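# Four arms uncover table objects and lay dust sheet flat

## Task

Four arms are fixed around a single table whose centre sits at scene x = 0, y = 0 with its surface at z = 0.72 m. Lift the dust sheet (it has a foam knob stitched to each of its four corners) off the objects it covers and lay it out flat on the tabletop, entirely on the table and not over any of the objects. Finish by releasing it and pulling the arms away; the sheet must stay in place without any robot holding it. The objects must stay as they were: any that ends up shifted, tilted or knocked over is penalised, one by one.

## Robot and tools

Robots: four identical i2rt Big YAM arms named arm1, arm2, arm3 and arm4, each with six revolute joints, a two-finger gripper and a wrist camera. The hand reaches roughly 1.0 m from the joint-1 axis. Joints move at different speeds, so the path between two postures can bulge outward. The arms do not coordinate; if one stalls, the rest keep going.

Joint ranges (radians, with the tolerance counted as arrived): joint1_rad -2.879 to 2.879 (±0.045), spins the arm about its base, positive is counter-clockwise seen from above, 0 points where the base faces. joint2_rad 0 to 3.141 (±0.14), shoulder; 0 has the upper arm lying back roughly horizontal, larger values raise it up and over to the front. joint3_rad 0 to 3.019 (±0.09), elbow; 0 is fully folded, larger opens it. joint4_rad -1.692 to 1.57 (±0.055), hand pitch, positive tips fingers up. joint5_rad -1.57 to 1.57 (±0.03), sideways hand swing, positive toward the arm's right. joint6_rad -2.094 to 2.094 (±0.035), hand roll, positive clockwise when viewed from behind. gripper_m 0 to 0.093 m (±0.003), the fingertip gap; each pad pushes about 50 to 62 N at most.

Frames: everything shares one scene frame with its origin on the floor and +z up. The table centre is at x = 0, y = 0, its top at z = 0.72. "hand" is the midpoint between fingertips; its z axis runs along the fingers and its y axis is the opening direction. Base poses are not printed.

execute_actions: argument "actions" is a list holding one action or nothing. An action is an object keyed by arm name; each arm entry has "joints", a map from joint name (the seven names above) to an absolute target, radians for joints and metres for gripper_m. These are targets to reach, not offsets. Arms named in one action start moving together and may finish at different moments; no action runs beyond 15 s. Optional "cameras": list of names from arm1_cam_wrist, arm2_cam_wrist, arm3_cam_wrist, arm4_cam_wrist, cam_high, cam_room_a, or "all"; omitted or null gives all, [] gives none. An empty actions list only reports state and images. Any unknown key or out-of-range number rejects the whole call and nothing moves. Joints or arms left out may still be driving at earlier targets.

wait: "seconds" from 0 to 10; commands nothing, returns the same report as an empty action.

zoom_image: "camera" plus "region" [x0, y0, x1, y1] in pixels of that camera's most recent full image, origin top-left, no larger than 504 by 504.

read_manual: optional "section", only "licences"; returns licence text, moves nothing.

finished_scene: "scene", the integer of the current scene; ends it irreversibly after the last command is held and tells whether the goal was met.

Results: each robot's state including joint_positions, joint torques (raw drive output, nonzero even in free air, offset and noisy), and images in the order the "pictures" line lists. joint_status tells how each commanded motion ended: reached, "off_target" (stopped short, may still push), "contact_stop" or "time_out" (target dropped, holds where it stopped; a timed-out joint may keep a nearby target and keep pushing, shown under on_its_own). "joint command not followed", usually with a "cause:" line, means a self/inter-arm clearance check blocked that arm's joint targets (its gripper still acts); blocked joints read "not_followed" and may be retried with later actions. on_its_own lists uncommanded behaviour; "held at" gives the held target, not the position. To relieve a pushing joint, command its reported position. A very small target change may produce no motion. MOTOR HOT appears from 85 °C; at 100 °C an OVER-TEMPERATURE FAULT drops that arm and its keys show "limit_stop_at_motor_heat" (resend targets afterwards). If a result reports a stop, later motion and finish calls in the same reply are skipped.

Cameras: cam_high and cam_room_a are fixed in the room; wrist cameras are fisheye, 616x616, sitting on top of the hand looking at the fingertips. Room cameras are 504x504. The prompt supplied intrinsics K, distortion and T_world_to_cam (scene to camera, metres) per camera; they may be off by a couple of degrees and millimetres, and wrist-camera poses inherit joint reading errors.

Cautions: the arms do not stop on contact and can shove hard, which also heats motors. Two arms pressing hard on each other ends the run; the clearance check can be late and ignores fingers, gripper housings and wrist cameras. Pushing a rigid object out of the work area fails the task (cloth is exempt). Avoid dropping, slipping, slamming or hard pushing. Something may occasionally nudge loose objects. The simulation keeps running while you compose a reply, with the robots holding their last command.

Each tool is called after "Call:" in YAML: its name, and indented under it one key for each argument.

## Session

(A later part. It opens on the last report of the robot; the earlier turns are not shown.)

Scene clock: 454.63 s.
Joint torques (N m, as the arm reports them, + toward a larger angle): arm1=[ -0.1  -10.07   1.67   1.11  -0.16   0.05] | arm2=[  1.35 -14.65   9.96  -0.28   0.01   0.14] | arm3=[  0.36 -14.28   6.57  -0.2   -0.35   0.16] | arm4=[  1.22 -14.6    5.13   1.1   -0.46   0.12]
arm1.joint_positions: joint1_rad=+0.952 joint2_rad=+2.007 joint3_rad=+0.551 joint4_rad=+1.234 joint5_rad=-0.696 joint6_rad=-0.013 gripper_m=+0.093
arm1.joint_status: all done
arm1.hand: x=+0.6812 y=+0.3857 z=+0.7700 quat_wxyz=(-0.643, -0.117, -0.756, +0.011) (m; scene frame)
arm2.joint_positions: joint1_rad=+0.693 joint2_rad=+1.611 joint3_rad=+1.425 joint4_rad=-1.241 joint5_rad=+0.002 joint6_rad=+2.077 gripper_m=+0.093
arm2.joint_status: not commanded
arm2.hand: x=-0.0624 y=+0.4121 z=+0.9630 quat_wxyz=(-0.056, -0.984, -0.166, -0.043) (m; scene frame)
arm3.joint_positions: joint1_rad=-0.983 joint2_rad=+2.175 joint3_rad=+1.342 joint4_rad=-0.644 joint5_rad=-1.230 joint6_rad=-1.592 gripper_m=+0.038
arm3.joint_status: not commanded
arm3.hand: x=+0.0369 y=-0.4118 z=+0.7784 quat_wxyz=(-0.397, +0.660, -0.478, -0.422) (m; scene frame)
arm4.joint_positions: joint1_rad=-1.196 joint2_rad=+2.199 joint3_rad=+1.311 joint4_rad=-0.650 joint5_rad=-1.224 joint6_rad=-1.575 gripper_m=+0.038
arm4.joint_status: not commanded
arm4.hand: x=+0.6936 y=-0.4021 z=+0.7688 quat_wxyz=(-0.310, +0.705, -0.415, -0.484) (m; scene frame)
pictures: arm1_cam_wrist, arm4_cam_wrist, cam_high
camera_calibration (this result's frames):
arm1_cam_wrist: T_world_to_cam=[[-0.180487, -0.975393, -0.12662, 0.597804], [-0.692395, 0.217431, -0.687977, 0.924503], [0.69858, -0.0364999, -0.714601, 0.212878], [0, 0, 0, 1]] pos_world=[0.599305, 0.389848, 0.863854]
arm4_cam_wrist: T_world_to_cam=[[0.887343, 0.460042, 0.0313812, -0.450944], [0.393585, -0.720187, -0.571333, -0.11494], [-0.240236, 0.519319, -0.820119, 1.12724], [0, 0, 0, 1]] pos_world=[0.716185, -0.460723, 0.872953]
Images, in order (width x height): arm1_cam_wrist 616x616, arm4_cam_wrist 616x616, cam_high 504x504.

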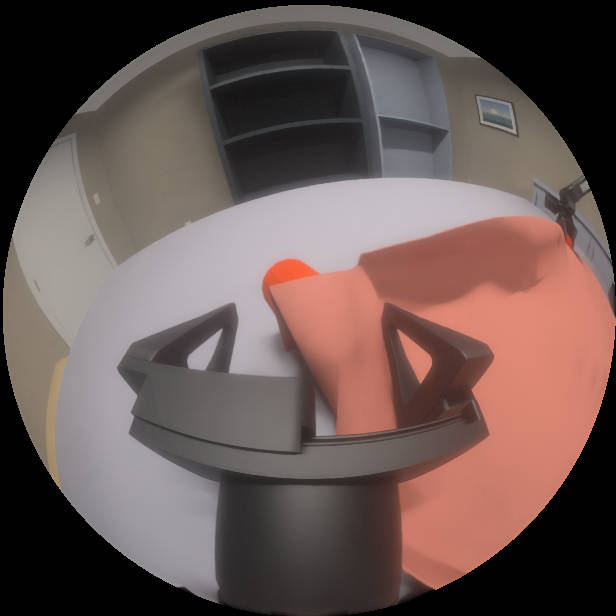

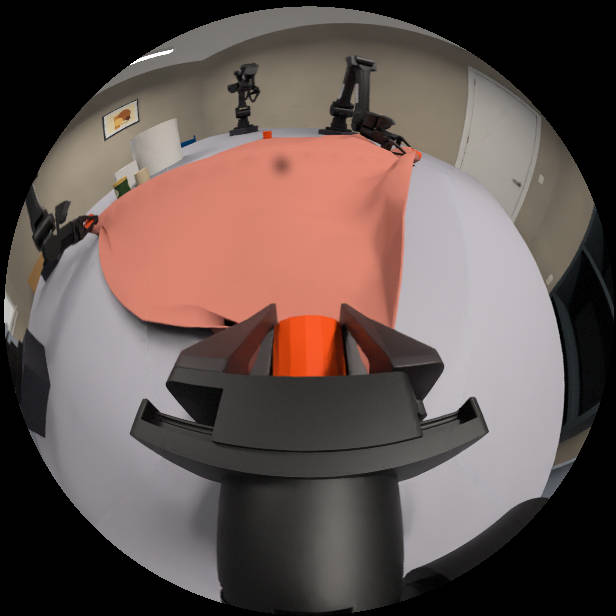

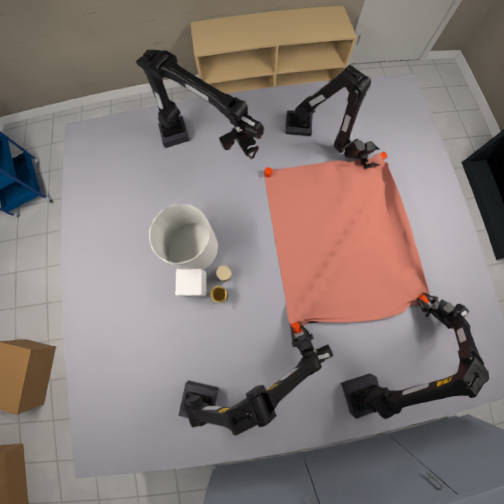

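Call:
execute_actions:
  actions:
    - {"arm1":{"joints":{"joint2_rad":1.6,"joint3_rad":0.9,"joint4_rad":0.6}},"arm3":{"joints":{"joint2_rad":2.25}},"arm4":{"joints":{"joint2_rad":2.25}}}
  cameras: []

Call:
execute_actions:
  actions:
    - {"arm1":{"joints":{"joint1_rad":1.25,"joint2_rad":1.754,"joint3_rad":1.48,"joint4_rad":-1.264,"joint5_rad":0,"joint6_rad":-0.6}},"arm3":{"joints":{"gripper_m":0.093}},"arm4":{"joints":{"gripper_m":0.093}}}

Scene clock: 467.87 s.
Joint torques (N m, as the arm reports them, + toward a larger angle): arm1=[  0.29 -12.96   8.65   0.92  -0.08   0.09] | arm2=[  1.06 -14.71   9.83  -0.37  -0.01   0.13] | arm3=[  1.07 -15.06   6.21  -0.27  -0.36   0.14] | arm4=[  1.28 -14.45   4.95   1.06  -0.37   0.13]
arm1.joint_positions: joint1_rad=+0.956 joint2_rad=+1.584 joint3_rad=+0.893 joint4_rad=+0.610 joint5_rad=-0.699 joint6_rad=-0.007 gripper_m=+0.093
arm1.joint_status: all done
arm1.hand: x=+0.7511 y=+0.3048 z=+0.9972 quat_wxyz=(-0.682, -0.082, -0.725, +0.043) (m; scene frame)
arm2.joint_positions: joint1_rad=+0.693 joint2_rad=+1.611 joint3_rad=+1.425 joint4_rad=-1.241 joint5_rad=+0.002 joint6_rad=+2.077 gripper_m=+0.093
arm2.joint_status: not commanded
arm2.hand: x=-0.0624 y=+0.4121 z=+0.9630 quat_wxyz=(-0.056, -0.984, -0.166, -0.043) (m; scene frame)
arm3.joint_positions: joint1_rad=-0.992 joint2_rad=+2.214 joint3_rad=+1.342 joint4_rad=-0.644 joint5_rad=-1.230 joint6_rad=-1.590 gripper_m=+0.038
arm3.joint_status: all done
arm3.hand: x=+0.0339 y=-0.4177 z=+0.7573 quat_wxyz=(-0.387, +0.651, -0.491, -0.431) (m; scene frame)
arm4.joint_positions: joint1_rad=-1.196 joint2_rad=+2.219 joint3_rad=+1.311 joint4_rad=-0.650 joint5_rad=-1.226 joint6_rad=-1.575 gripper_m=+0.038
arm4.joint_status: all done
arm4.hand: x=+0.6906 y=-0.4035 z=+0.7589 quat_wxyz=(-0.304, +0.702, -0.420, -0.489) (m; scene frame)
pictures: none
No camera images: the call's "cameras" was empty. Leave "cameras" out to get every camera's image.

Scene clock: 469.83 s.
Joint torques (N m, as the arm reports them, + toward a larger angle): arm1=[ -1.5  -16.22  11.2   -0.71   0.01  -0.1 ] | arm2=[  0.96 -14.92   9.87  -0.44   0.04   0.12] | arm3=[  1.1  -15.6    6.09  -0.18  -0.63   0.07] | arm4=[  1.29 -14.44   4.98   1.1   -0.48   0.13]
arm1.joint_positions: joint1_rad=+1.252 joint2_rad=+1.735 joint3_rad=+1.450 joint4_rad=-1.254 joint5_rad=-0.002 joint6_rad=-0.592 gripper_m=+0.093
arm1.joint_status: all done
arm1.hand: x=+0.7250 y=+0.4035 z=+0.8895 quat_wxyz=(-0.013, +0.006, -1.000, +0.005) (m; scene frame)
arm2.joint_positions: joint1_rad=+0.693 joint2_rad=+1.611 joint3_rad=+1.425 joint4_rad=-1.241 joint5_rad=+0.002 joint6_rad=+2.077 gripper_m=+0.093
arm2.joint_status: not commanded
arm2.hand: x=-0.0624 y=+0.4121 z=+0.9630 quat_wxyz=(-0.056, -0.984, -0.166, -0.043) (m; scene frame)
arm3.joint_positions: joint1_rad=-0.992 joint2_rad=+2.229 joint3_rad=+1.342 joint4_rad=-0.647 joint5_rad=-1.223 joint6_rad=-1.584 gripper_m=+0.093
arm3.joint_status: all done
arm3.hand: x=+0.0313 y=-0.4186 z=+0.7485 quat_wxyz=(-0.378, +0.648, -0.498, -0.434) (m; scene frame)
arm4.joint_positions: joint1_rad=-1.196 joint2_rad=+2.219 joint3_rad=+1.311 joint4_rad=-0.650 joint5_rad=-1.223 joint6_rad=-1.574 gripper_m=+0.093
arm4.joint_status: all done
arm4.hand: x=+0.6906 y=-0.4036 z=+0.7583 quat_wxyz=(-0.303, +0.703, -0.420, -0.488) (m; scene frame)
pictures: arm1_cam_wrist, arm2_cam_wrist, arm3_cam_wrist, arm4_cam_wrist, cam_high, cam_room_a
camera_calibration (this result's frames):
arm1_cam_wrist: T_world_to_cam=[[0.0214302, -0.99977, 0.0000482456, 0.389017], [-0.821465, -0.0175807, 0.569988, 0.102656], [-0.569856, -0.0122546, -0.821653, 1.27338], [0, 0, 0, 1]] pos_world=[0.801635, 0.406337, 0.987745]
arm2_cam_wrist: T_world_to_cam=[[-0.2975, 0.944724, -0.137808, -0.268358], [0.706285, 0.314901, 0.634033, -0.697063], [0.642382, 0.0912935, -0.760928, 0.863494], [0, 0, 0, 1]] pos_world=[-0.142203, 0.394199, 1.06204]
arm3_cam_wrist: T_world_to_cam=[[0.973471, 0.221514, 0.0573176, 0.021957], [0.213214, -0.787298, -0.578534, 0.105498], [-0.0830271, 0.575407, -0.813642, 0.977852], [0, 0, 0, 1]] pos_world=[0.0373201, -0.484468, 0.855397]
arm4_cam_wrist: T_world_to_cam=[[0.887785, 0.460123, 0.0111926, -0.432252], [0.383452, -0.725964, -0.570912, -0.11655], [-0.254564, 0.511139, -0.820935, 1.12599], [0, 0, 0, 1]] pos_world=[0.715076, -0.461262, 0.862666]
Images, in order (width x height): arm1_cam_wrist 616x616, arm2_cam_wrist 616x616, arm3_cam_wrist 616x616, arm4_cam_wrist 616x616, cam_high 504x504, cam_room_a 504x504.

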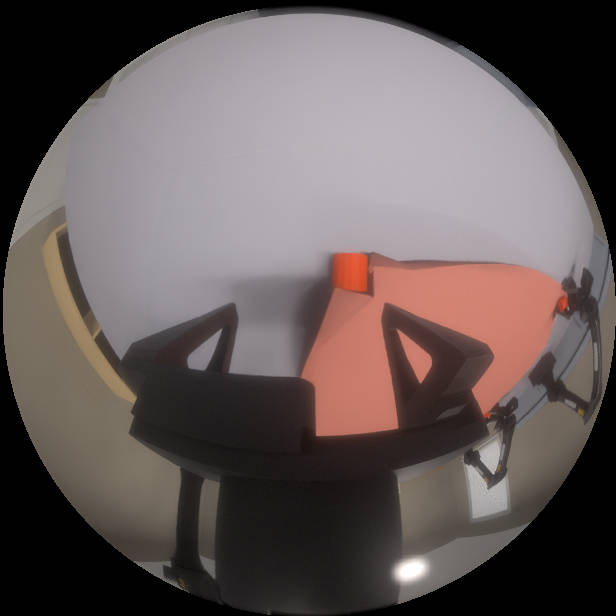

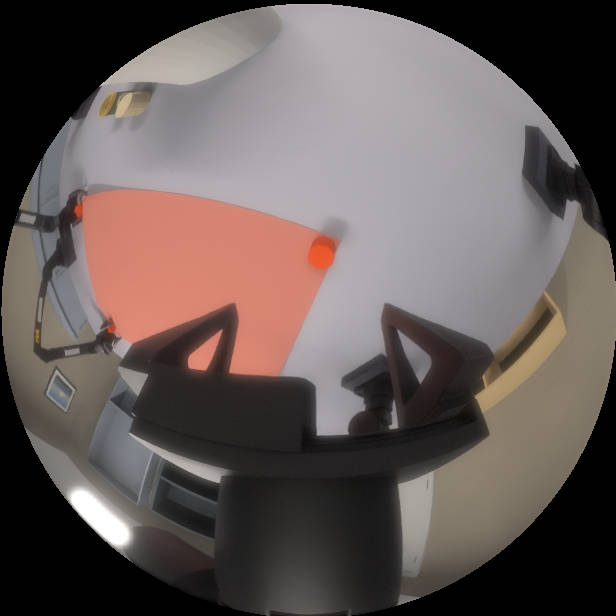

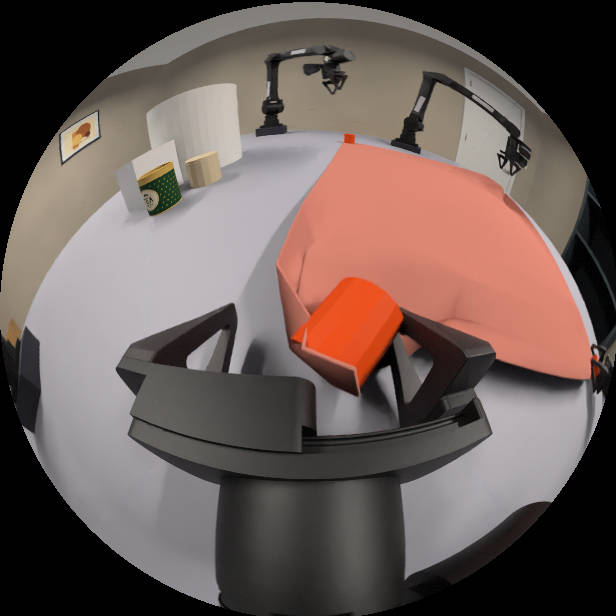

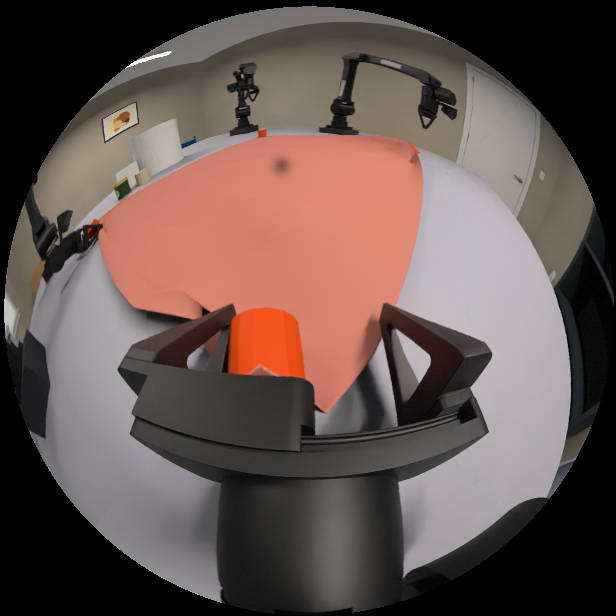

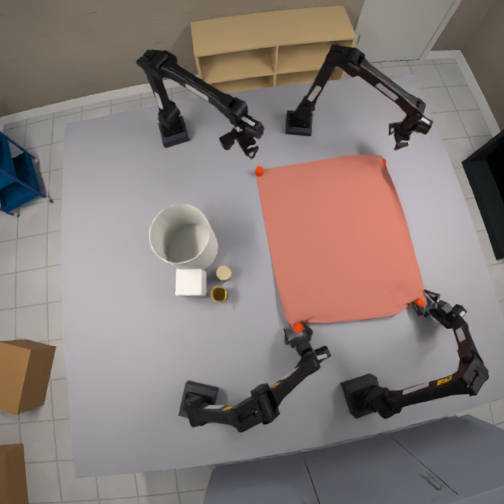

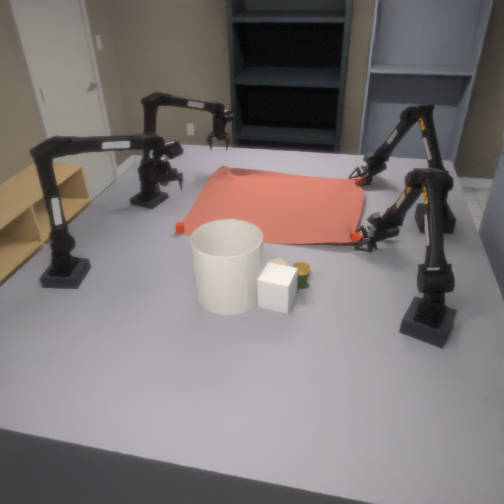

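Call:
execute_actions:
  actions:
    - {"arm3":{"joints":{"joint1_rad":-1.17,"joint2_rad":2.2}},"arm4":{"joints":{"joint1_rad":-1.38,"joint2_rad":2.2}}}
  cameras: ["arm3_cam_wrist","arm4_cam_wrist","cam_high"]

Scene clock: 476.60 s.
Joint torques (N m, as the arm reports them, + toward a larger angle): arm1=[ -1.4  -15.71  11.17  -0.26   0.04  -0.07] | arm2=[  0.87 -14.9    9.87  -0.38   0.01   0.13] | arm3=[  0.46 -17.65   6.2   -0.12  -0.71   0.05] | arm4=[  1.43 -18.45   4.92   1.04  -0.55   0.12]
arm1.joint_positions: joint1_rad=+1.252 joint2_rad=+1.735 joint3_rad=+1.450 joint4_rad=-1.254 joint5_rad=-0.002 joint6_rad=-0.592 gripper_m=+0.093
arm1.joint_status: not commanded
arm1.hand: x=+0.7250 y=+0.4035 z=+0.8895 quat_wxyz=(-0.013, +0.006, -1.000, +0.005) (m; scene frame)
arm2.joint_positions: joint1_rad=+0.693 joint2_rad=+1.611 joint3_rad=+1.425 joint4_rad=-1.241 joint5_rad=+0.002 joint6_rad=+2.077 gripper_m=+0.093
arm2.joint_status: not commanded
arm2.hand: x=-0.0624 y=+0.4121 z=+0.9630 quat_wxyz=(-0.056, -0.984, -0.166, -0.043) (m; scene frame)
arm3.joint_positions: joint1_rad=-1.168 joint2_rad=+2.213 joint3_rad=+1.342 joint4_rad=-0.647 joint5_rad=-1.222 joint6_rad=-1.583 gripper_m=+0.093
arm3.joint_status: all done
arm3.hand: x=+0.0743 y=-0.5112 z=+0.7566 quat_wxyz=(-0.419, +0.605, -0.550, -0.395) (m; scene frame)
arm4.joint_positions: joint1_rad=-1.377 joint2_rad=+2.219 joint3_rad=+1.311 joint4_rad=-0.650 joint5_rad=-1.221 joint6_rad=-1.574 gripper_m=+0.093
arm4.joint_status: all done
arm4.hand: x=+0.7547 y=-0.4829 z=+0.7580 quat_wxyz=(-0.345, +0.662, -0.482, -0.458) (m; scene frame)
pictures: arm3_cam_wrist, arm4_cam_wrist, cam_high
camera_calibration (this result's frames):
arm3_cam_wrist: T_world_to_cam=[[0.996339, 0.0474825, 0.0710855, -0.100945], [0.0799336, -0.812256, -0.577798, 0.0246972], [0.0303044, 0.581365, -0.813079, 1.03548], [0, 0, 0, 1]] pos_world=[0.0672221, -0.577136, 0.86337]
arm4_cam_wrist: T_world_to_cam=[[0.955946, 0.293329, 0.0112248, -0.58463], [0.247276, -0.784075, -0.569281, -0.125319], [-0.158186, 0.546978, -0.822066, 1.12797], [0, 0, 0, 1]] pos_world=[0.768291, -0.543743, 0.862484]
Images, in order (width x height): arm3_cam_wrist 616x616, arm4_cam_wrist 616x616, cam_high 504x504.

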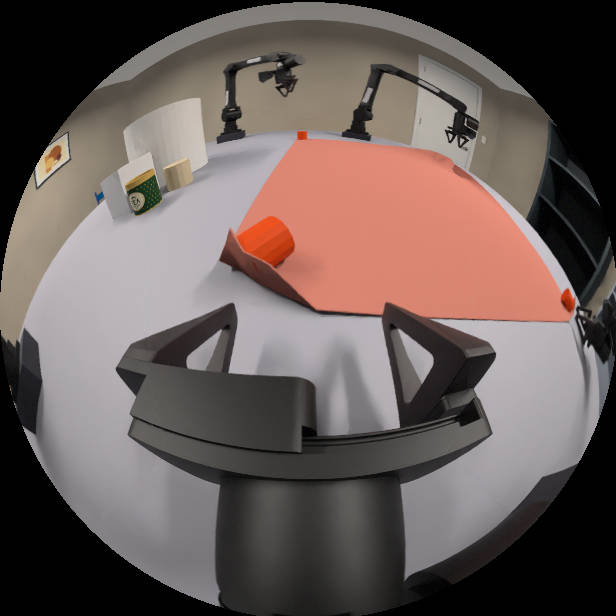

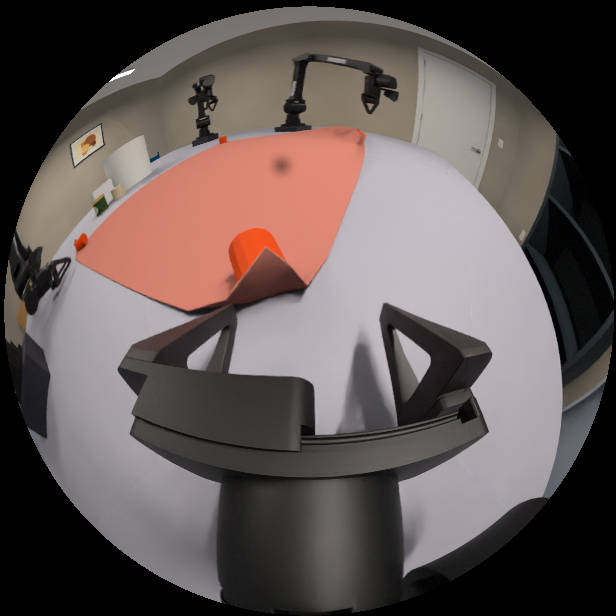

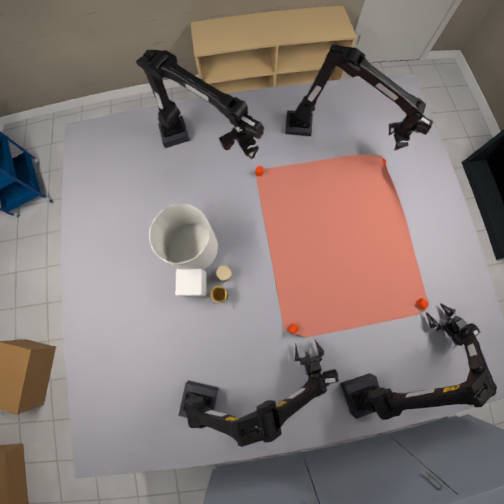

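Call:
zoom_image:
  camera: "cam_high"
  region: [300, 120, 440, 220]

Call:
zoom_image:
  camera: "arm4_cam_wrist"
  region: [280, 100, 420, 200]

Region (300, 120, 440, 220) of cam_high's 504x504 image, scaled by 3.600, with more detail than that image has; it fills the top 360 rows of this view, and the rest is white.

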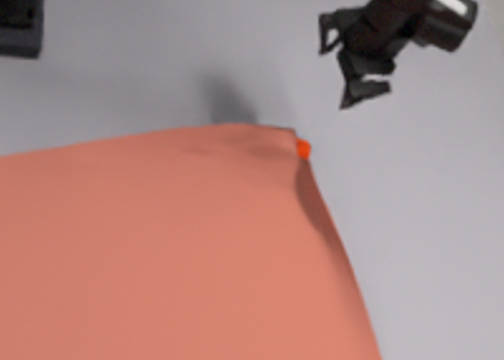

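Region (280, 100, 420, 200) of arm4_cam_wrist's 616x616 image, scaled by 3.600, with more detail than that image has; it fills the top 360 rows of this view, and the rest is white.

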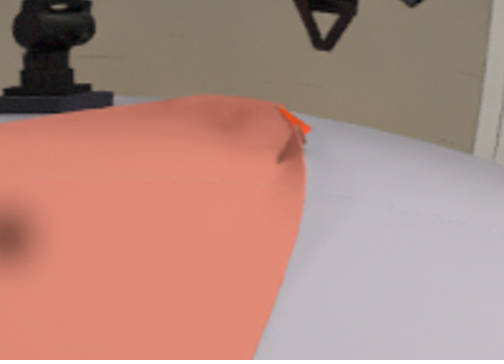

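Call:
execute_actions:
  actions:
    - {"arm3":{"joints":{"joint2_rad":1.9}},"arm4":{"joints":{"joint2_rad":1.9}},"arm1":{"joints":{"joint6_rad":-1.3}}}
  cameras: ["arm1_cam_wrist"]

Call:
zoom_image:
  camera: "arm1_cam_wrist"
  region: [200, 180, 440, 380]

Scene clock: 489.27 s.
Joint torques (N m, as the arm reports them, + toward a larger angle): arm1=[ -0.72 -15.51  11.08  -0.44   0.    -0.12] | arm2=[  1.07 -15.68   9.74  -0.4    0.     0.14] | arm3=[  0.91 -15.03   9.69   0.45  -0.67   0.09] | arm4=[  1.31 -13.35   7.51   1.51  -0.51   0.17]
arm1.joint_positions: joint1_rad=+1.252 joint2_rad=+1.735 joint3_rad=+1.450 joint4_rad=-1.254 joint5_rad=-0.002 joint6_rad=-1.292 gripper_m=+0.093
arm1.joint_status: all done
arm1.hand: x=+0.7250 y=+0.4035 z=+0.8895 quat_wxyz=(-0.010, +0.348, -0.937, +0.009) (m; scene frame)
arm2.joint_positions: joint1_rad=+0.693 joint2_rad=+1.611 joint3_rad=+1.425 joint4_rad=-1.241 joint5_rad=+0.002 joint6_rad=+2.077 gripper_m=+0.093
arm2.joint_status: not commanded
arm2.hand: x=-0.0624 y=+0.4121 z=+0.9630 quat_wxyz=(-0.056, -0.984, -0.166, -0.043) (m; scene frame)
arm3.joint_positions: joint1_rad=-1.168 joint2_rad=+1.889 joint3_rad=+1.330 joint4_rad=-0.650 joint5_rad=-1.222 joint6_rad=-1.582 gripper_m=+0.093
arm3.joint_status: all done
arm3.hand: x=+0.0929 y=-0.5114 z=+0.9305 quat_wxyz=(-0.502, +0.655, -0.477, -0.301) (m; scene frame)
arm4.joint_positions: joint1_rad=-1.377 joint2_rad=+1.877 joint3_rad=+1.308 joint4_rad=-0.650 joint5_rad=-1.222 joint6_rad=-1.574 gripper_m=+0.093
arm4.joint_status: all done
arm4.hand: x=+0.7806 y=-0.4748 z=+0.9416 quat_wxyz=(-0.451, +0.710, -0.396, -0.369) (m; scene frame)
pictures: arm1_cam_wrist
camera_calibration (this result's frames):
arm1_cam_wrist: T_world_to_cam=[[0.660006, -0.751135, 0.0137337, -0.186467], [-0.617148, -0.531669, 0.580048, 0.15301], [-0.428392, -0.391311, -0.814466, 1.31737], [0, 0, 0, 1]] pos_world=[0.781852, 0.456792, 0.986764]
Images, in order (width x height): arm1_cam_wrist 616x616.

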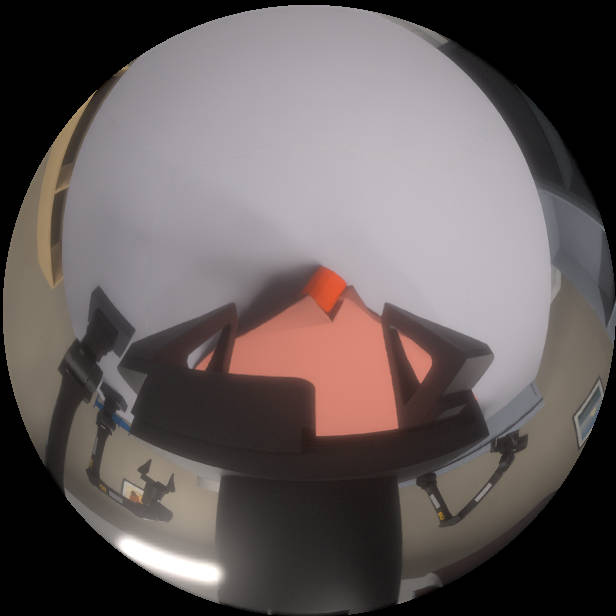

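Region (200, 180, 440, 380) of arm1_cam_wrist's 616x616 image, scaled by 2.100, with more detail than that image has.

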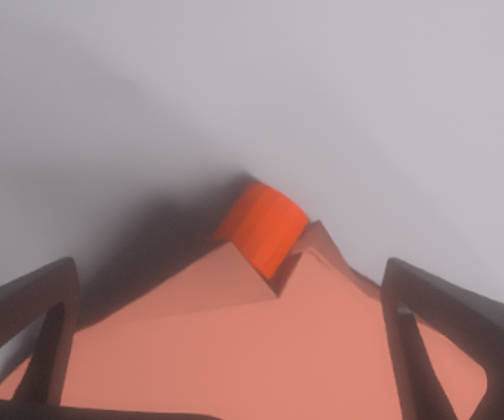

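Call:
execute_actions:
  actions:
    - {"arm1":{"joints":{"joint1_rad":1.155,"joint2_rad":1.87,"joint3_rad":1.377,"joint4_rad":-1.075,"joint6_rad":-0.68,"gripper_m":0.058}}}
  cameras: ["arm1_cam_wrist"]

Call:
zoom_image:
  camera: "arm1_cam_wrist"
  region: [200, 180, 440, 380]

Scene clock: 506.87 s.
Joint torques (N m, as the arm reports them, + toward a larger angle): arm1=[  0.23 -18.66   8.09   0.35  -0.06   0.03] | arm2=[  0.54 -14.36   9.9   -0.23   0.02   0.14] | arm3=[  0.96 -15.01   9.69   0.44  -0.66   0.08] | arm4=[  1.34 -13.54   7.6    1.52  -0.5    0.15]
arm1.joint_positions: joint1_rad=+1.147 joint2_rad=+1.875 joint3_rad=+1.375 joint4_rad=-1.086 joint5_rad=+0.000 joint6_rad=-0.688 gripper_m=+0.058
arm1.joint_status: all done
arm1.hand: x=+0.6974 y=+0.3551 z=+0.7925 quat_wxyz=(+0.006, +0.002, -1.000, -0.007) (m; scene frame)
arm2.joint_positions: joint1_rad=+0.693 joint2_rad=+1.611 joint3_rad=+1.425 joint4_rad=-1.241 joint5_rad=+0.002 joint6_rad=+2.077 gripper_m=+0.093
arm2.joint_status: not commanded
arm2.hand: x=-0.0624 y=+0.4121 z=+0.9630 quat_wxyz=(-0.056, -0.984, -0.166, -0.043) (m; scene frame)
arm3.joint_positions: joint1_rad=-1.168 joint2_rad=+1.889 joint3_rad=+1.330 joint4_rad=-0.650 joint5_rad=-1.222 joint6_rad=-1.582 gripper_m=+0.093
arm3.joint_status: not commanded
arm3.hand: x=+0.0929 y=-0.5114 z=+0.9305 quat_wxyz=(-0.502, +0.655, -0.477, -0.301) (m; scene frame)
arm4.joint_positions: joint1_rad=-1.377 joint2_rad=+1.877 joint3_rad=+1.308 joint4_rad=-0.650 joint5_rad=-1.222 joint6_rad=-1.574 gripper_m=+0.093
arm4.joint_status: not commanded
arm4.hand: x=+0.7806 y=-0.4748 z=+0.9416 quat_wxyz=(-0.451, +0.710, -0.396, -0.369) (m; scene frame)
pictures: arm1_cam_wrist
camera_calibration (this result's frames):
arm1_cam_wrist: T_world_to_cam=[[0.0123544, -0.999614, -0.0248835, 0.367219], [-0.799517, -0.0248205, 0.600131, 0.097746], [-0.600517, 0.0124806, -0.799515, 1.1724], [0, 0, 0, 1]] pos_world=[0.777658, 0.354872, 0.887827]
Images, in order (width x height): arm1_cam_wrist 616x616.

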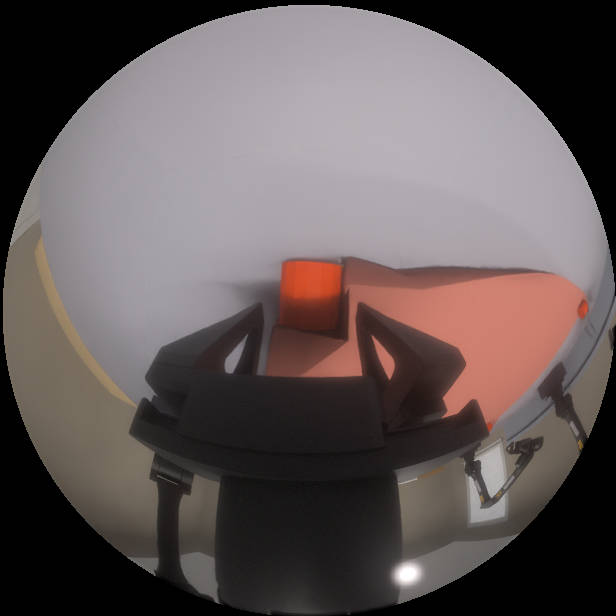

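Region (200, 180, 440, 380) of arm1_cam_wrist's 616x616 image, scaled by 2.100, with more detail than that image has.

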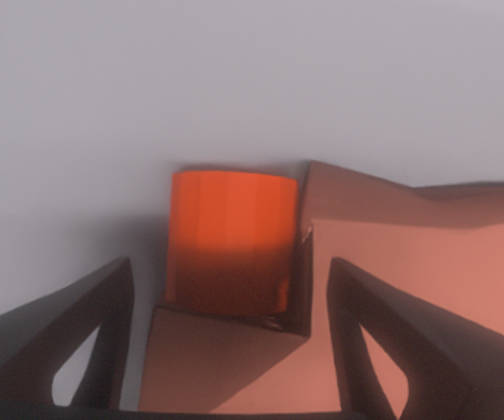

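Call:
execute_actions:
  actions:
    - {"arm1":{"joints":{"gripper_m":0.044}}}
  cameras: []

Call:
execute_actions:
  actions:
    - {"arm1":{"joints":{"joint2_rad":1.925,"joint3_rad":1.32,"joint4_rad":-0.96}}}
  cameras: ["arm1_cam_wrist"]

Call:
zoom_image:
  camera: "arm1_cam_wrist"
  region: [200, 180, 440, 380]

Scene clock: 515.67 s.
Joint torques (N m, as the arm reports them, + toward a larger angle): arm1=[ -0.4  -18.44   8.12   0.21  -0.04   0.03] | arm2=[  0.76 -15.28  10.01  -0.55  -0.03   0.11] | arm3=[  0.84 -15.04   9.66   0.44  -0.67   0.09] | arm4=[  1.36 -13.54   7.52   1.57  -0.51   0.15]
arm1.joint_positions: joint1_rad=+1.147 joint2_rad=+1.875 joint3_rad=+1.375 joint4_rad=-1.086 joint5_rad=+0.000 joint6_rad=-0.686 gripper_m=+0.044
arm1.joint_status: all done
arm1.hand: x=+0.6974 y=+0.3551 z=+0.7925 quat_wxyz=(+0.006, +0.001, -1.000, -0.007) (m; scene frame)
arm2.joint_positions: joint1_rad=+0.693 joint2_rad=+1.611 joint3_rad=+1.425 joint4_rad=-1.241 joint5_rad=+0.002 joint6_rad=+2.077 gripper_m=+0.093
arm2.joint_status: not commanded
arm2.hand: x=-0.0624 y=+0.4121 z=+0.9630 quat_wxyz=(-0.056, -0.984, -0.166, -0.043) (m; scene frame)
arm3.joint_positions: joint1_rad=-1.168 joint2_rad=+1.889 joint3_rad=+1.330 joint4_rad=-0.650 joint5_rad=-1.222 joint6_rad=-1.582 gripper_m=+0.093
arm3.joint_status: not commanded
arm3.hand: x=+0.0929 y=-0.5114 z=+0.9305 quat_wxyz=(-0.502, +0.655, -0.477, -0.301) (m; scene frame)
arm4.joint_positions: joint1_rad=-1.377 joint2_rad=+1.877 joint3_rad=+1.308 joint4_rad=-0.650 joint5_rad=-1.222 joint6_rad=-1.574 gripper_m=+0.093
arm4.joint_status: not commanded
arm4.hand: x=+0.7806 y=-0.4748 z=+0.9416 quat_wxyz=(-0.451, +0.710, -0.396, -0.369) (m; scene frame)
pictures: none
No camera images: the call's "cameras" was empty. Leave "cameras" out to get every camera's image.

Scene clock: 516.50 s.
Joint torques (N m, as the arm reports them, + toward a larger angle): arm1=[ -0.96 -15.32   6.84   0.8   -0.03   0.08] | arm2=[  1.04 -15.21   9.97  -0.55  -0.03   0.14] | arm3=[  0.87 -14.99   9.71   0.44  -0.67   0.08] | arm4=[  1.49 -13.18   7.49   1.52  -0.51   0.16]
arm1.joint_positions: joint1_rad=+1.150 joint2_rad=+1.892 joint3_rad=+1.332 joint4_rad=-0.979 joint5_rad=-0.001 joint6_rad=-0.686 gripper_m=+0.044
arm1.joint_status: all done
arm1.hand: x=+0.7026 y=+0.3527 z=+0.7696 quat_wxyz=(-0.012, +0.002, -1.000, +0.007) (m; scene frame)
arm2.joint_positions: joint1_rad=+0.693 joint2_rad=+1.611 joint3_rad=+1.425 joint4_rad=-1.241 joint5_rad=+0.002 joint6_rad=+2.077 gripper_m=+0.093
arm2.joint_status: not commanded
arm2.hand: x=-0.0624 y=+0.4121 z=+0.9630 quat_wxyz=(-0.056, -0.984, -0.166, -0.043) (m; scene frame)
arm3.joint_positions: joint1_rad=-1.168 joint2_rad=+1.889 joint3_rad=+1.330 joint4_rad=-0.650 joint5_rad=-1.222 joint6_rad=-1.582 gripper_m=+0.093
arm3.joint_status: not commanded
arm3.hand: x=+0.0929 y=-0.5114 z=+0.9305 quat_wxyz=(-0.502, +0.655, -0.477, -0.301) (m; scene frame)
arm4.joint_positions: joint1_rad=-1.377 joint2_rad=+1.877 joint3_rad=+1.308 joint4_rad=-0.650 joint5_rad=-1.222 joint6_rad=-1.574 gripper_m=+0.093
arm4.joint_status: not commanded
arm4.hand: x=+0.7806 y=-0.4748 z=+0.9416 quat_wxyz=(-0.451, +0.710, -0.396, -0.369) (m; scene frame)
pictures: arm1_cam_wrist
camera_calibration (this result's frames):
arm1_cam_wrist: T_world_to_cam=[[0.0126007, -0.999912, 0.00407187, 0.341894], [-0.821073, -0.00802272, 0.570766, 0.147434], [-0.570684, -0.0105354, -0.821102, 1.16103], [0, 0, 0, 1]] pos_world=[0.779325, 0.355279, 0.867779]
Images, in order (width x height): arm1_cam_wrist 616x616.

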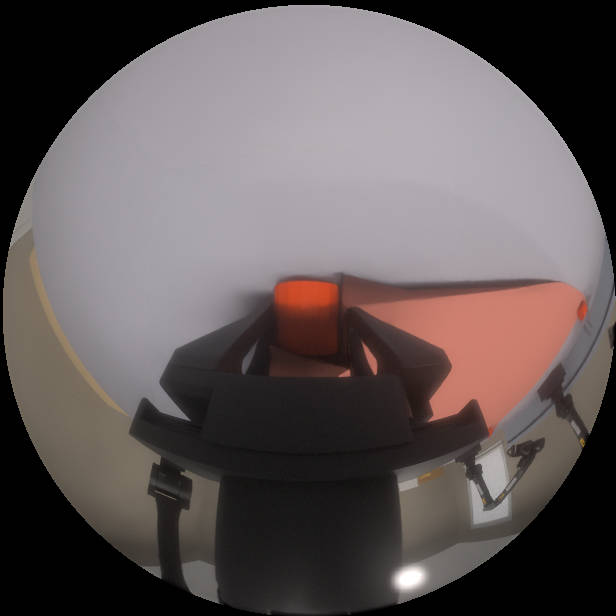

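Region (200, 180, 440, 380) of arm1_cam_wrist's 616x616 image, scaled by 2.100, with more detail than that image has.

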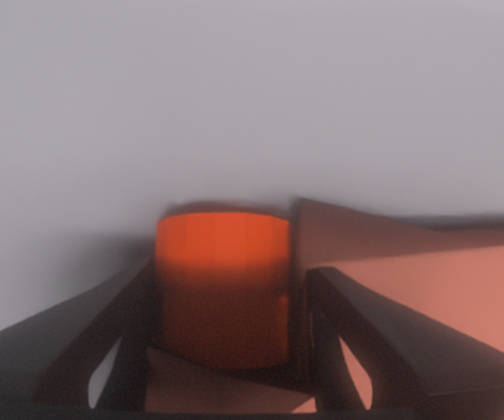

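Call:
execute_actions:
  actions:
    - {"arm1":{"joints":{"joint2_rad":1.965,"joint5_rad":-0.04}}}
  cameras: ["arm1_cam_wrist"]

Call:
zoom_image:
  camera: "arm1_cam_wrist"
  region: [200, 180, 440, 380]

Scene clock: 522.10 s.
Joint torques (N m, as the arm reports them, + toward a larger angle): arm1=[ -0.71 -16.2    6.67   0.14  -0.32   0.04] | arm2=[  0.58 -14.88   9.95  -0.41  -0.02   0.15] | arm3=[  0.87 -15.09   9.68   0.44  -0.66   0.08] | arm4=[  1.42 -13.49   7.51   1.54  -0.5    0.16]
arm1.joint_positions: joint1_rad=+1.150 joint2_rad=+1.930 joint3_rad=+1.332 joint4_rad=-0.969 joint5_rad=-0.034 joint6_rad=-0.686 gripper_m=+0.044
arm1.joint_status: all done
arm1.hand: x=+0.7044 y=+0.3585 z=+0.7501 quat_wxyz=(-0.011, +0.002, -1.000, -0.014) (m; scene frame)
arm2.joint_positions: joint1_rad=+0.693 joint2_rad=+1.611 joint3_rad=+1.425 joint4_rad=-1.241 joint5_rad=+0.002 joint6_rad=+2.077 gripper_m=+0.093
arm2.joint_status: not commanded
arm2.hand: x=-0.0624 y=+0.4121 z=+0.9630 quat_wxyz=(-0.056, -0.984, -0.166, -0.043) (m; scene frame)
arm3.joint_positions: joint1_rad=-1.168 joint2_rad=+1.889 joint3_rad=+1.330 joint4_rad=-0.650 joint5_rad=-1.222 joint6_rad=-1.582 gripper_m=+0.093
arm3.joint_status: not commanded
arm3.hand: x=+0.0929 y=-0.5114 z=+0.9305 quat_wxyz=(-0.502, +0.655, -0.477, -0.301) (m; scene frame)
arm4.joint_positions: joint1_rad=-1.377 joint2_rad=+1.877 joint3_rad=+1.308 joint4_rad=-0.650 joint5_rad=-1.222 joint6_rad=-1.574 gripper_m=+0.093
arm4.joint_status: not commanded
arm4.hand: x=+0.7806 y=-0.4748 z=+0.9416 quat_wxyz=(-0.451, +0.710, -0.396, -0.369) (m; scene frame)
pictures: arm1_cam_wrist
camera_calibration (this result's frames):
arm1_cam_wrist: T_world_to_cam=[[0.0130851, -0.999169, -0.0386043, 0.379096], [-0.820101, -0.0328121, 0.571278, 0.167853], [-0.572069, 0.0241842, -0.819849, 1.1337], [0, 0, 0, 1]] pos_world=[0.781254, 0.356871, 0.848209]
Images, in order (width x height): arm1_cam_wrist 616x616.

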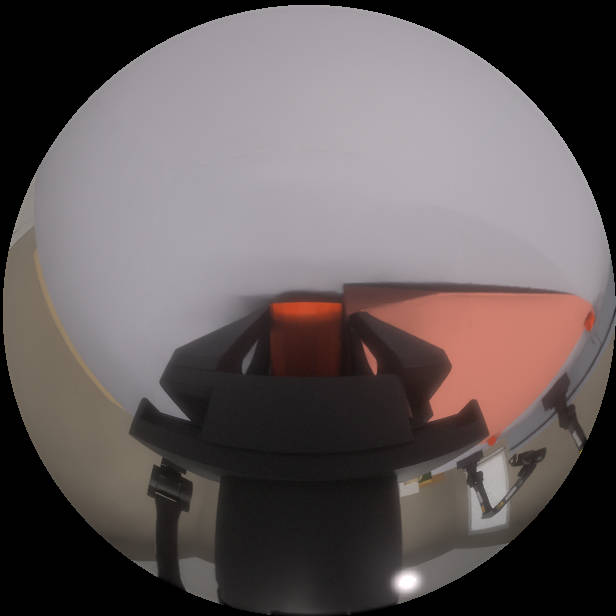

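Region (200, 180, 440, 380) of arm1_cam_wrist's 616x616 image, scaled by 2.100, with more detail than that image has.

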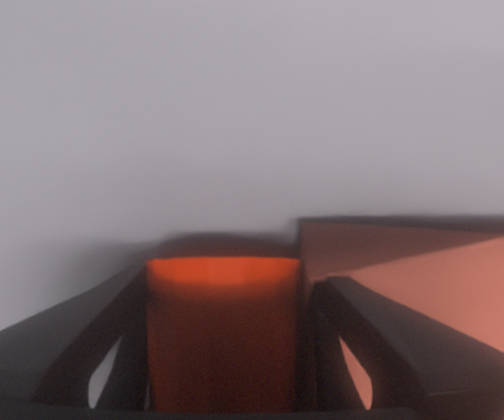

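Call:
execute_actions:
  actions:
    - {"arm1":{"joints":{"gripper_m":0.02}}}
  cameras: []

Call:
execute_actions:
  actions:
    - {"arm1":{"joints":{"joint1_rad":1.08,"joint2_rad":1.57,"joint3_rad":0.795,"joint4_rad":-0.12,"joint5_rad":-0.4,"joint6_rad":-0.4}}}
  cameras: ["arm1_cam_wrist"]

Call:
execute_actions:
  actions:
    - {"arm1":{"joints":{"joint1_rad":1.03,"joint2_rad":2.135,"joint3_rad":0.54,"joint4_rad":1.48,"joint5_rad":-0.75,"joint6_rad":0}}}
  cameras: ["arm1_cam_wrist","cam_high","arm4_cam_wrist"]

Scene clock: 539.77 s.
Joint torques (N m, as the arm reports them, + toward a larger angle): arm1=[ -1.39 -16.47   6.47   0.18  -0.23   0.03] | arm2=[  0.17 -14.78   9.85  -0.38   0.04   0.08] | arm3=[  0.81 -15.07   9.66   0.45  -0.67   0.08] | arm4=[  1.57 -13.43   7.49   1.52  -0.52   0.17]
arm1.joint_positions: joint1_rad=+1.150 joint2_rad=+1.930 joint3_rad=+1.332 joint4_rad=-0.969 joint5_rad=-0.036 joint6_rad=-0.686 gripper_m=+0.041
arm1.joint_status: gripper_m off_target (ended at +0.041, target +0.020)
arm1.hand: x=+0.7047 y=+0.3588 z=+0.7502 quat_wxyz=(-0.012, +0.002, -1.000, -0.015) (m; scene frame)
arm2.joint_positions: joint1_rad=+0.693 joint2_rad=+1.611 joint3_rad=+1.425 joint4_rad=-1.241 joint5_rad=+0.002 joint6_rad=+2.077 gripper_m=+0.093
arm2.joint_status: not commanded
arm2.hand: x=-0.0624 y=+0.4121 z=+0.9630 quat_wxyz=(-0.056, -0.984, -0.166, -0.043) (m; scene frame)
arm3.joint_positions: joint1_rad=-1.168 joint2_rad=+1.889 joint3_rad=+1.330 joint4_rad=-0.650 joint5_rad=-1.222 joint6_rad=-1.582 gripper_m=+0.093
arm3.joint_status: not commanded
arm3.hand: x=+0.0929 y=-0.5114 z=+0.9305 quat_wxyz=(-0.502, +0.655, -0.477, -0.301) (m; scene frame)
arm4.joint_positions: joint1_rad=-1.377 joint2_rad=+1.877 joint3_rad=+1.308 joint4_rad=-0.650 joint5_rad=-1.222 joint6_rad=-1.574 gripper_m=+0.093
arm4.joint_status: not commanded
arm4.hand: x=+0.7806 y=-0.4748 z=+0.9416 quat_wxyz=(-0.451, +0.710, -0.396, -0.369) (m; scene frame)
pictures: none
No camera images: the call's "cameras" was empty. Leave "cameras" out to get every camera's image.

Scene clock: 541.20 s.
Joint torques (N m, as the arm reports them, + toward a larger angle): arm1=[ -1.35 -11.99   7.46   2.01  -0.3    0.06] | arm2=[  0.31 -15.1    9.89  -0.45   0.01   0.15] | arm3=[  0.86 -15.08   9.7    0.41  -0.67   0.08] | arm4=[  1.56 -13.55   7.5    1.51  -0.51   0.15]
arm1.joint_positions: joint1_rad=+1.073 joint2_rad=+1.562 joint3_rad=+0.799 joint4_rad=-0.137 joint5_rad=-0.398 joint6_rad=-0.408 gripper_m=+0.041
arm1.joint_status: all done
arm1.hand: x=+0.6989 y=+0.3908 z=+0.8134 quat_wxyz=(-0.371, -0.099, -0.923, +0.020) (m; scene frame)
arm2.joint_positions: joint1_rad=+0.693 joint2_rad=+1.611 joint3_rad=+1.425 joint4_rad=-1.241 joint5_rad=+0.002 joint6_rad=+2.077 gripper_m=+0.093
arm2.joint_status: not commanded
arm2.hand: x=-0.0624 y=+0.4121 z=+0.9630 quat_wxyz=(-0.056, -0.984, -0.166, -0.043) (m; scene frame)
arm3.joint_positions: joint1_rad=-1.168 joint2_rad=+1.889 joint3_rad=+1.330 joint4_rad=-0.650 joint5_rad=-1.222 joint6_rad=-1.582 gripper_m=+0.093
arm3.joint_status: not commanded
arm3.hand: x=+0.0929 y=-0.5114 z=+0.9305 quat_wxyz=(-0.502, +0.655, -0.477, -0.301) (m; scene frame)
arm4.joint_positions: joint1_rad=-1.377 joint2_rad=+1.877 joint3_rad=+1.308 joint4_rad=-0.650 joint5_rad=-1.222 joint6_rad=-1.574 gripper_m=+0.093
arm4.joint_status: not commanded
arm4.hand: x=+0.7806 y=-0.4748 z=+0.9416 quat_wxyz=(-0.451, +0.710, -0.396, -0.369) (m; scene frame)
pictures: arm1_cam_wrist
camera_calibration (this result's frames):
arm1_cam_wrist: T_world_to_cam=[[-0.183338, -0.982318, -0.0379266, 0.544032], [-0.973968, 0.186741, -0.12851, 0.719266], [0.13332, 0.0133786, -0.990983, 0.832065], [0, 0, 0, 1]] pos_world=[0.689352, 0.388964, 0.937628]
Images, in order (width x height): arm1_cam_wrist 616x616.

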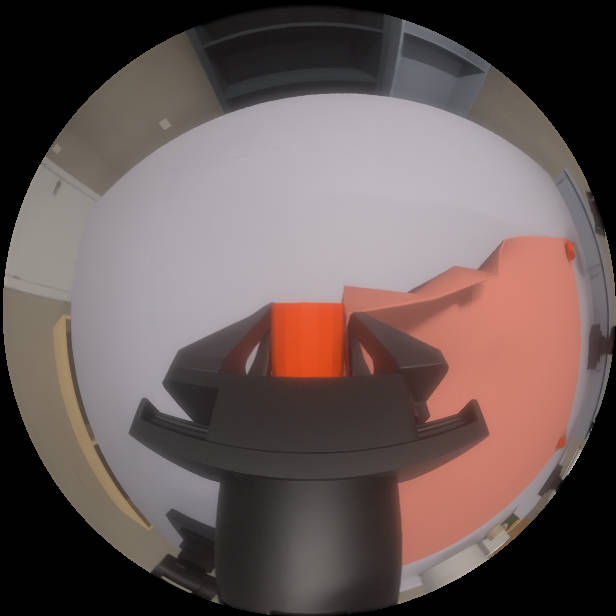

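Scene clock: 543.03 s.
Joint torques (N m, as the arm reports them, + toward a larger angle): arm1=[ 0.02 -9.08  1.04  1.66  0.07  0.12] | arm2=[  0.38 -15.16   9.88  -0.42   0.01   0.13] | arm3=[  0.74 -15.01   9.64   0.43  -0.66   0.09] | arm4=[  1.68 -13.52   7.56   1.47  -0.51   0.16]
arm1.joint_positions: joint1_rad=+1.016 joint2_rad=+2.098 joint3_rad=+0.549 joint4_rad=+1.475 joint5_rad=-0.753 joint6_rad=-0.009 gripper_m=+0.041
arm1.joint_status: all done
arm1.hand: x=+0.6989 y=+0.4238 z=+0.7768 quat_wxyz=(-0.687, -0.039, -0.726, +0.005) (m; scene frame)
arm2.joint_positions: joint1_rad=+0.693 joint2_rad=+1.611 joint3_rad=+1.425 joint4_rad=-1.241 joint5_rad=+0.002 joint6_rad=+2.077 gripper_m=+0.093
arm2.joint_status: not commanded
arm2.hand: x=-0.0624 y=+0.4121 z=+0.9630 quat_wxyz=(-0.056, -0.984, -0.166, -0.043) (m; scene frame)
arm3.joint_positions: joint1_rad=-1.168 joint2_rad=+1.889 joint3_rad=+1.330 joint4_rad=-0.650 joint5_rad=-1.222 joint6_rad=-1.582 gripper_m=+0.093
arm3.joint_status: not commanded
arm3.hand: x=+0.0929 y=-0.5114 z=+0.9305 quat_wxyz=(-0.502, +0.655, -0.477, -0.301) (m; scene frame)
arm4.joint_positions: joint1_rad=-1.377 joint2_rad=+1.877 joint3_rad=+1.308 joint4_rad=-0.650 joint5_rad=-1.222 joint6_rad=-1.574 gripper_m=+0.093
arm4.joint_status: not commanded
arm4.hand: x=+0.7806 y=-0.4748 z=+0.9416 quat_wxyz=(-0.451, +0.710, -0.396, -0.369) (m; scene frame)
pictures: arm1_cam_wrist, arm4_cam_wrist, cam_high
camera_calibration (this result's frames):
arm1_cam_wrist: T_world_to_cam=[[-0.0528014, -0.99787, -0.0383172, 0.490727], [-0.631945, 0.0630998, -0.77244, 1.02196], [0.773212, -0.0165716, -0.633931, 0.0835189], [0, 0, 0, 1]] pos_world=[0.607156, 0.42658, 0.861152]
arm4_cam_wrist: T_world_to_cam=[[0.897707, 0.275358, 0.343947, -0.890235], [0.428426, -0.727737, -0.535584, -0.167277], [0.102826, 0.628154, -0.771265, 1.0655], [0, 0, 0, 1]] pos_world=[0.761276, -0.545899, 1.03839]
Images, in order (width x height): arm1_cam_wrist 616x616, arm4_cam_wrist 616x616, cam_high 504x504.

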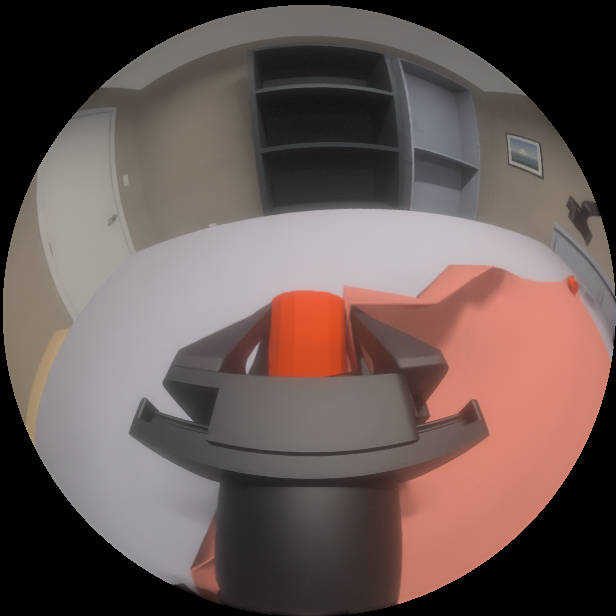

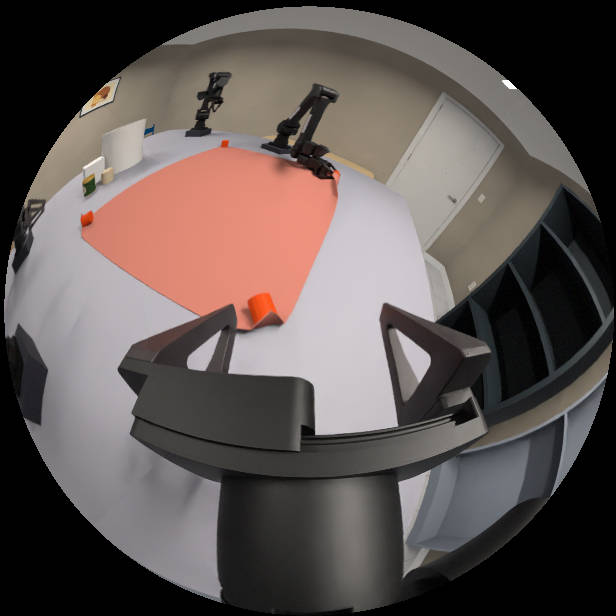

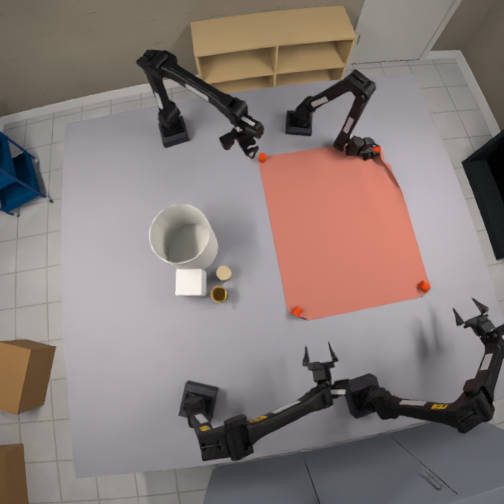

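Call:
execute_actions:
  actions:
    - {"arm1":{"joints":{"joint2_rad":2.175,"joint4_rad":1.53}}}
  cameras: []

Call:
execute_actions:
  actions:
    - {"arm1":{"joints":{"gripper_m":0.052}}}
  cameras: ["arm1_cam_wrist"]

Scene clock: 551.80 s.
Joint torques (N m, as the arm reports them, + toward a larger angle): arm1=[ 0.5  -9.53  0.69  1.16  0.01  0.12] | arm2=[  1.55 -14.68   9.87  -0.29  -0.04   0.15] | arm3=[  0.82 -14.98   9.67   0.44  -0.66   0.09] | arm4=[  1.34 -13.61   7.55   1.54  -0.52   0.15]
arm1.joint_positions: joint1_rad=+1.016 joint2_rad=+2.127 joint3_rad=+0.549 joint4_rad=+1.537 joint5_rad=-0.752 joint6_rad=-0.009 gripper_m=+0.041
arm1.joint_status: all done
arm1.hand: x=+0.6973 y=+0.4252 z=+0.7762 quat_wxyz=(-0.696, -0.031, -0.718, +0.013) (m; scene frame)
arm2.joint_positions: joint1_rad=+0.693 joint2_rad=+1.611 joint3_rad=+1.425 joint4_rad=-1.241 joint5_rad=+0.002 joint6_rad=+2.077 gripper_m=+0.093
arm2.joint_status: not commanded
arm2.hand: x=-0.0624 y=+0.4121 z=+0.9630 quat_wxyz=(-0.056, -0.984, -0.166, -0.043) (m; scene frame)
arm3.joint_positions: joint1_rad=-1.168 joint2_rad=+1.889 joint3_rad=+1.330 joint4_rad=-0.650 joint5_rad=-1.222 joint6_rad=-1.582 gripper_m=+0.093
arm3.joint_status: not commanded
arm3.hand: x=+0.0929 y=-0.5114 z=+0.9305 quat_wxyz=(-0.502, +0.655, -0.477, -0.301) (m; scene frame)
arm4.joint_positions: joint1_rad=-1.377 joint2_rad=+1.877 joint3_rad=+1.308 joint4_rad=-0.650 joint5_rad=-1.222 joint6_rad=-1.574 gripper_m=+0.093
arm4.joint_status: not commanded
arm4.hand: x=+0.7806 y=-0.4748 z=+0.9416 quat_wxyz=(-0.451, +0.710, -0.396, -0.369) (m; scene frame)
pictures: none
No camera images: the call's "cameras" was empty. Leave "cameras" out to get every camera's image.

Scene clock: 552.60 s.
Joint torques (N m, as the arm reports them, + toward a larger angle): arm1=[  0.31 -10.54   0.56   1.1   -0.16   0.06] | arm2=[  0.47 -15.01   9.87  -0.48   0.     0.14] | arm3=[  0.89 -15.05   9.72   0.46  -0.66   0.08] | arm4=[  1.37 -13.41   7.58   1.47  -0.51   0.15]
arm1.joint_positions: joint1_rad=+1.017 joint2_rad=+2.146 joint3_rad=+0.549 joint4_rad=+1.538 joint5_rad=-0.748 joint6_rad=-0.008 gripper_m=+0.052
arm1.joint_status: all done
arm1.hand: x=+0.6960 y=+0.4264 z=+0.7676 quat_wxyz=(-0.691, -0.037, -0.722, +0.010) (m; scene frame)
arm2.joint_positions: joint1_rad=+0.693 joint2_rad=+1.611 joint3_rad=+1.425 joint4_rad=-1.241 joint5_rad=+0.002 joint6_rad=+2.077 gripper_m=+0.093
arm2.joint_status: not commanded
arm2.hand: x=-0.0624 y=+0.4121 z=+0.9630 quat_wxyz=(-0.056, -0.984, -0.166, -0.043) (m; scene frame)
arm3.joint_positions: joint1_rad=-1.168 joint2_rad=+1.889 joint3_rad=+1.330 joint4_rad=-0.650 joint5_rad=-1.222 joint6_rad=-1.582 gripper_m=+0.093
arm3.joint_status: not commanded
arm3.hand: x=+0.0929 y=-0.5114 z=+0.9305 quat_wxyz=(-0.502, +0.655, -0.477, -0.301) (m; scene frame)
arm4.joint_positions: joint1_rad=-1.377 joint2_rad=+1.877 joint3_rad=+1.308 joint4_rad=-0.650 joint5_rad=-1.222 joint6_rad=-1.574 gripper_m=+0.093
arm4.joint_status: not commanded
arm4.hand: x=+0.7806 y=-0.4748 z=+0.9416 quat_wxyz=(-0.451, +0.710, -0.396, -0.369) (m; scene frame)
pictures: arm1_cam_wrist
camera_calibration (this result's frames):
arm1_cam_wrist: T_world_to_cam=[[-0.0570963, -0.99796, -0.0285633, 0.48836], [-0.623933, 0.0580026, -0.779322, 1.01474], [0.779389, -0.0266748, -0.625972, 0.0738031], [0, 0, 0, 1]] pos_world=[0.603494, 0.430474, 0.85096]
Images, in order (width x height): arm1_cam_wrist 616x616.

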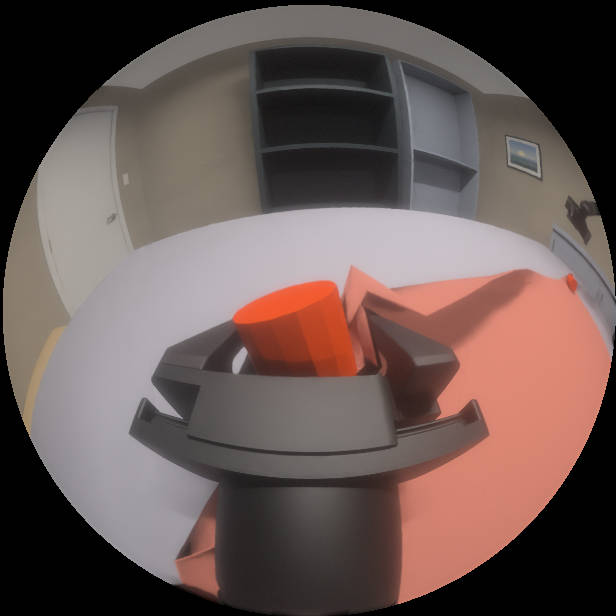

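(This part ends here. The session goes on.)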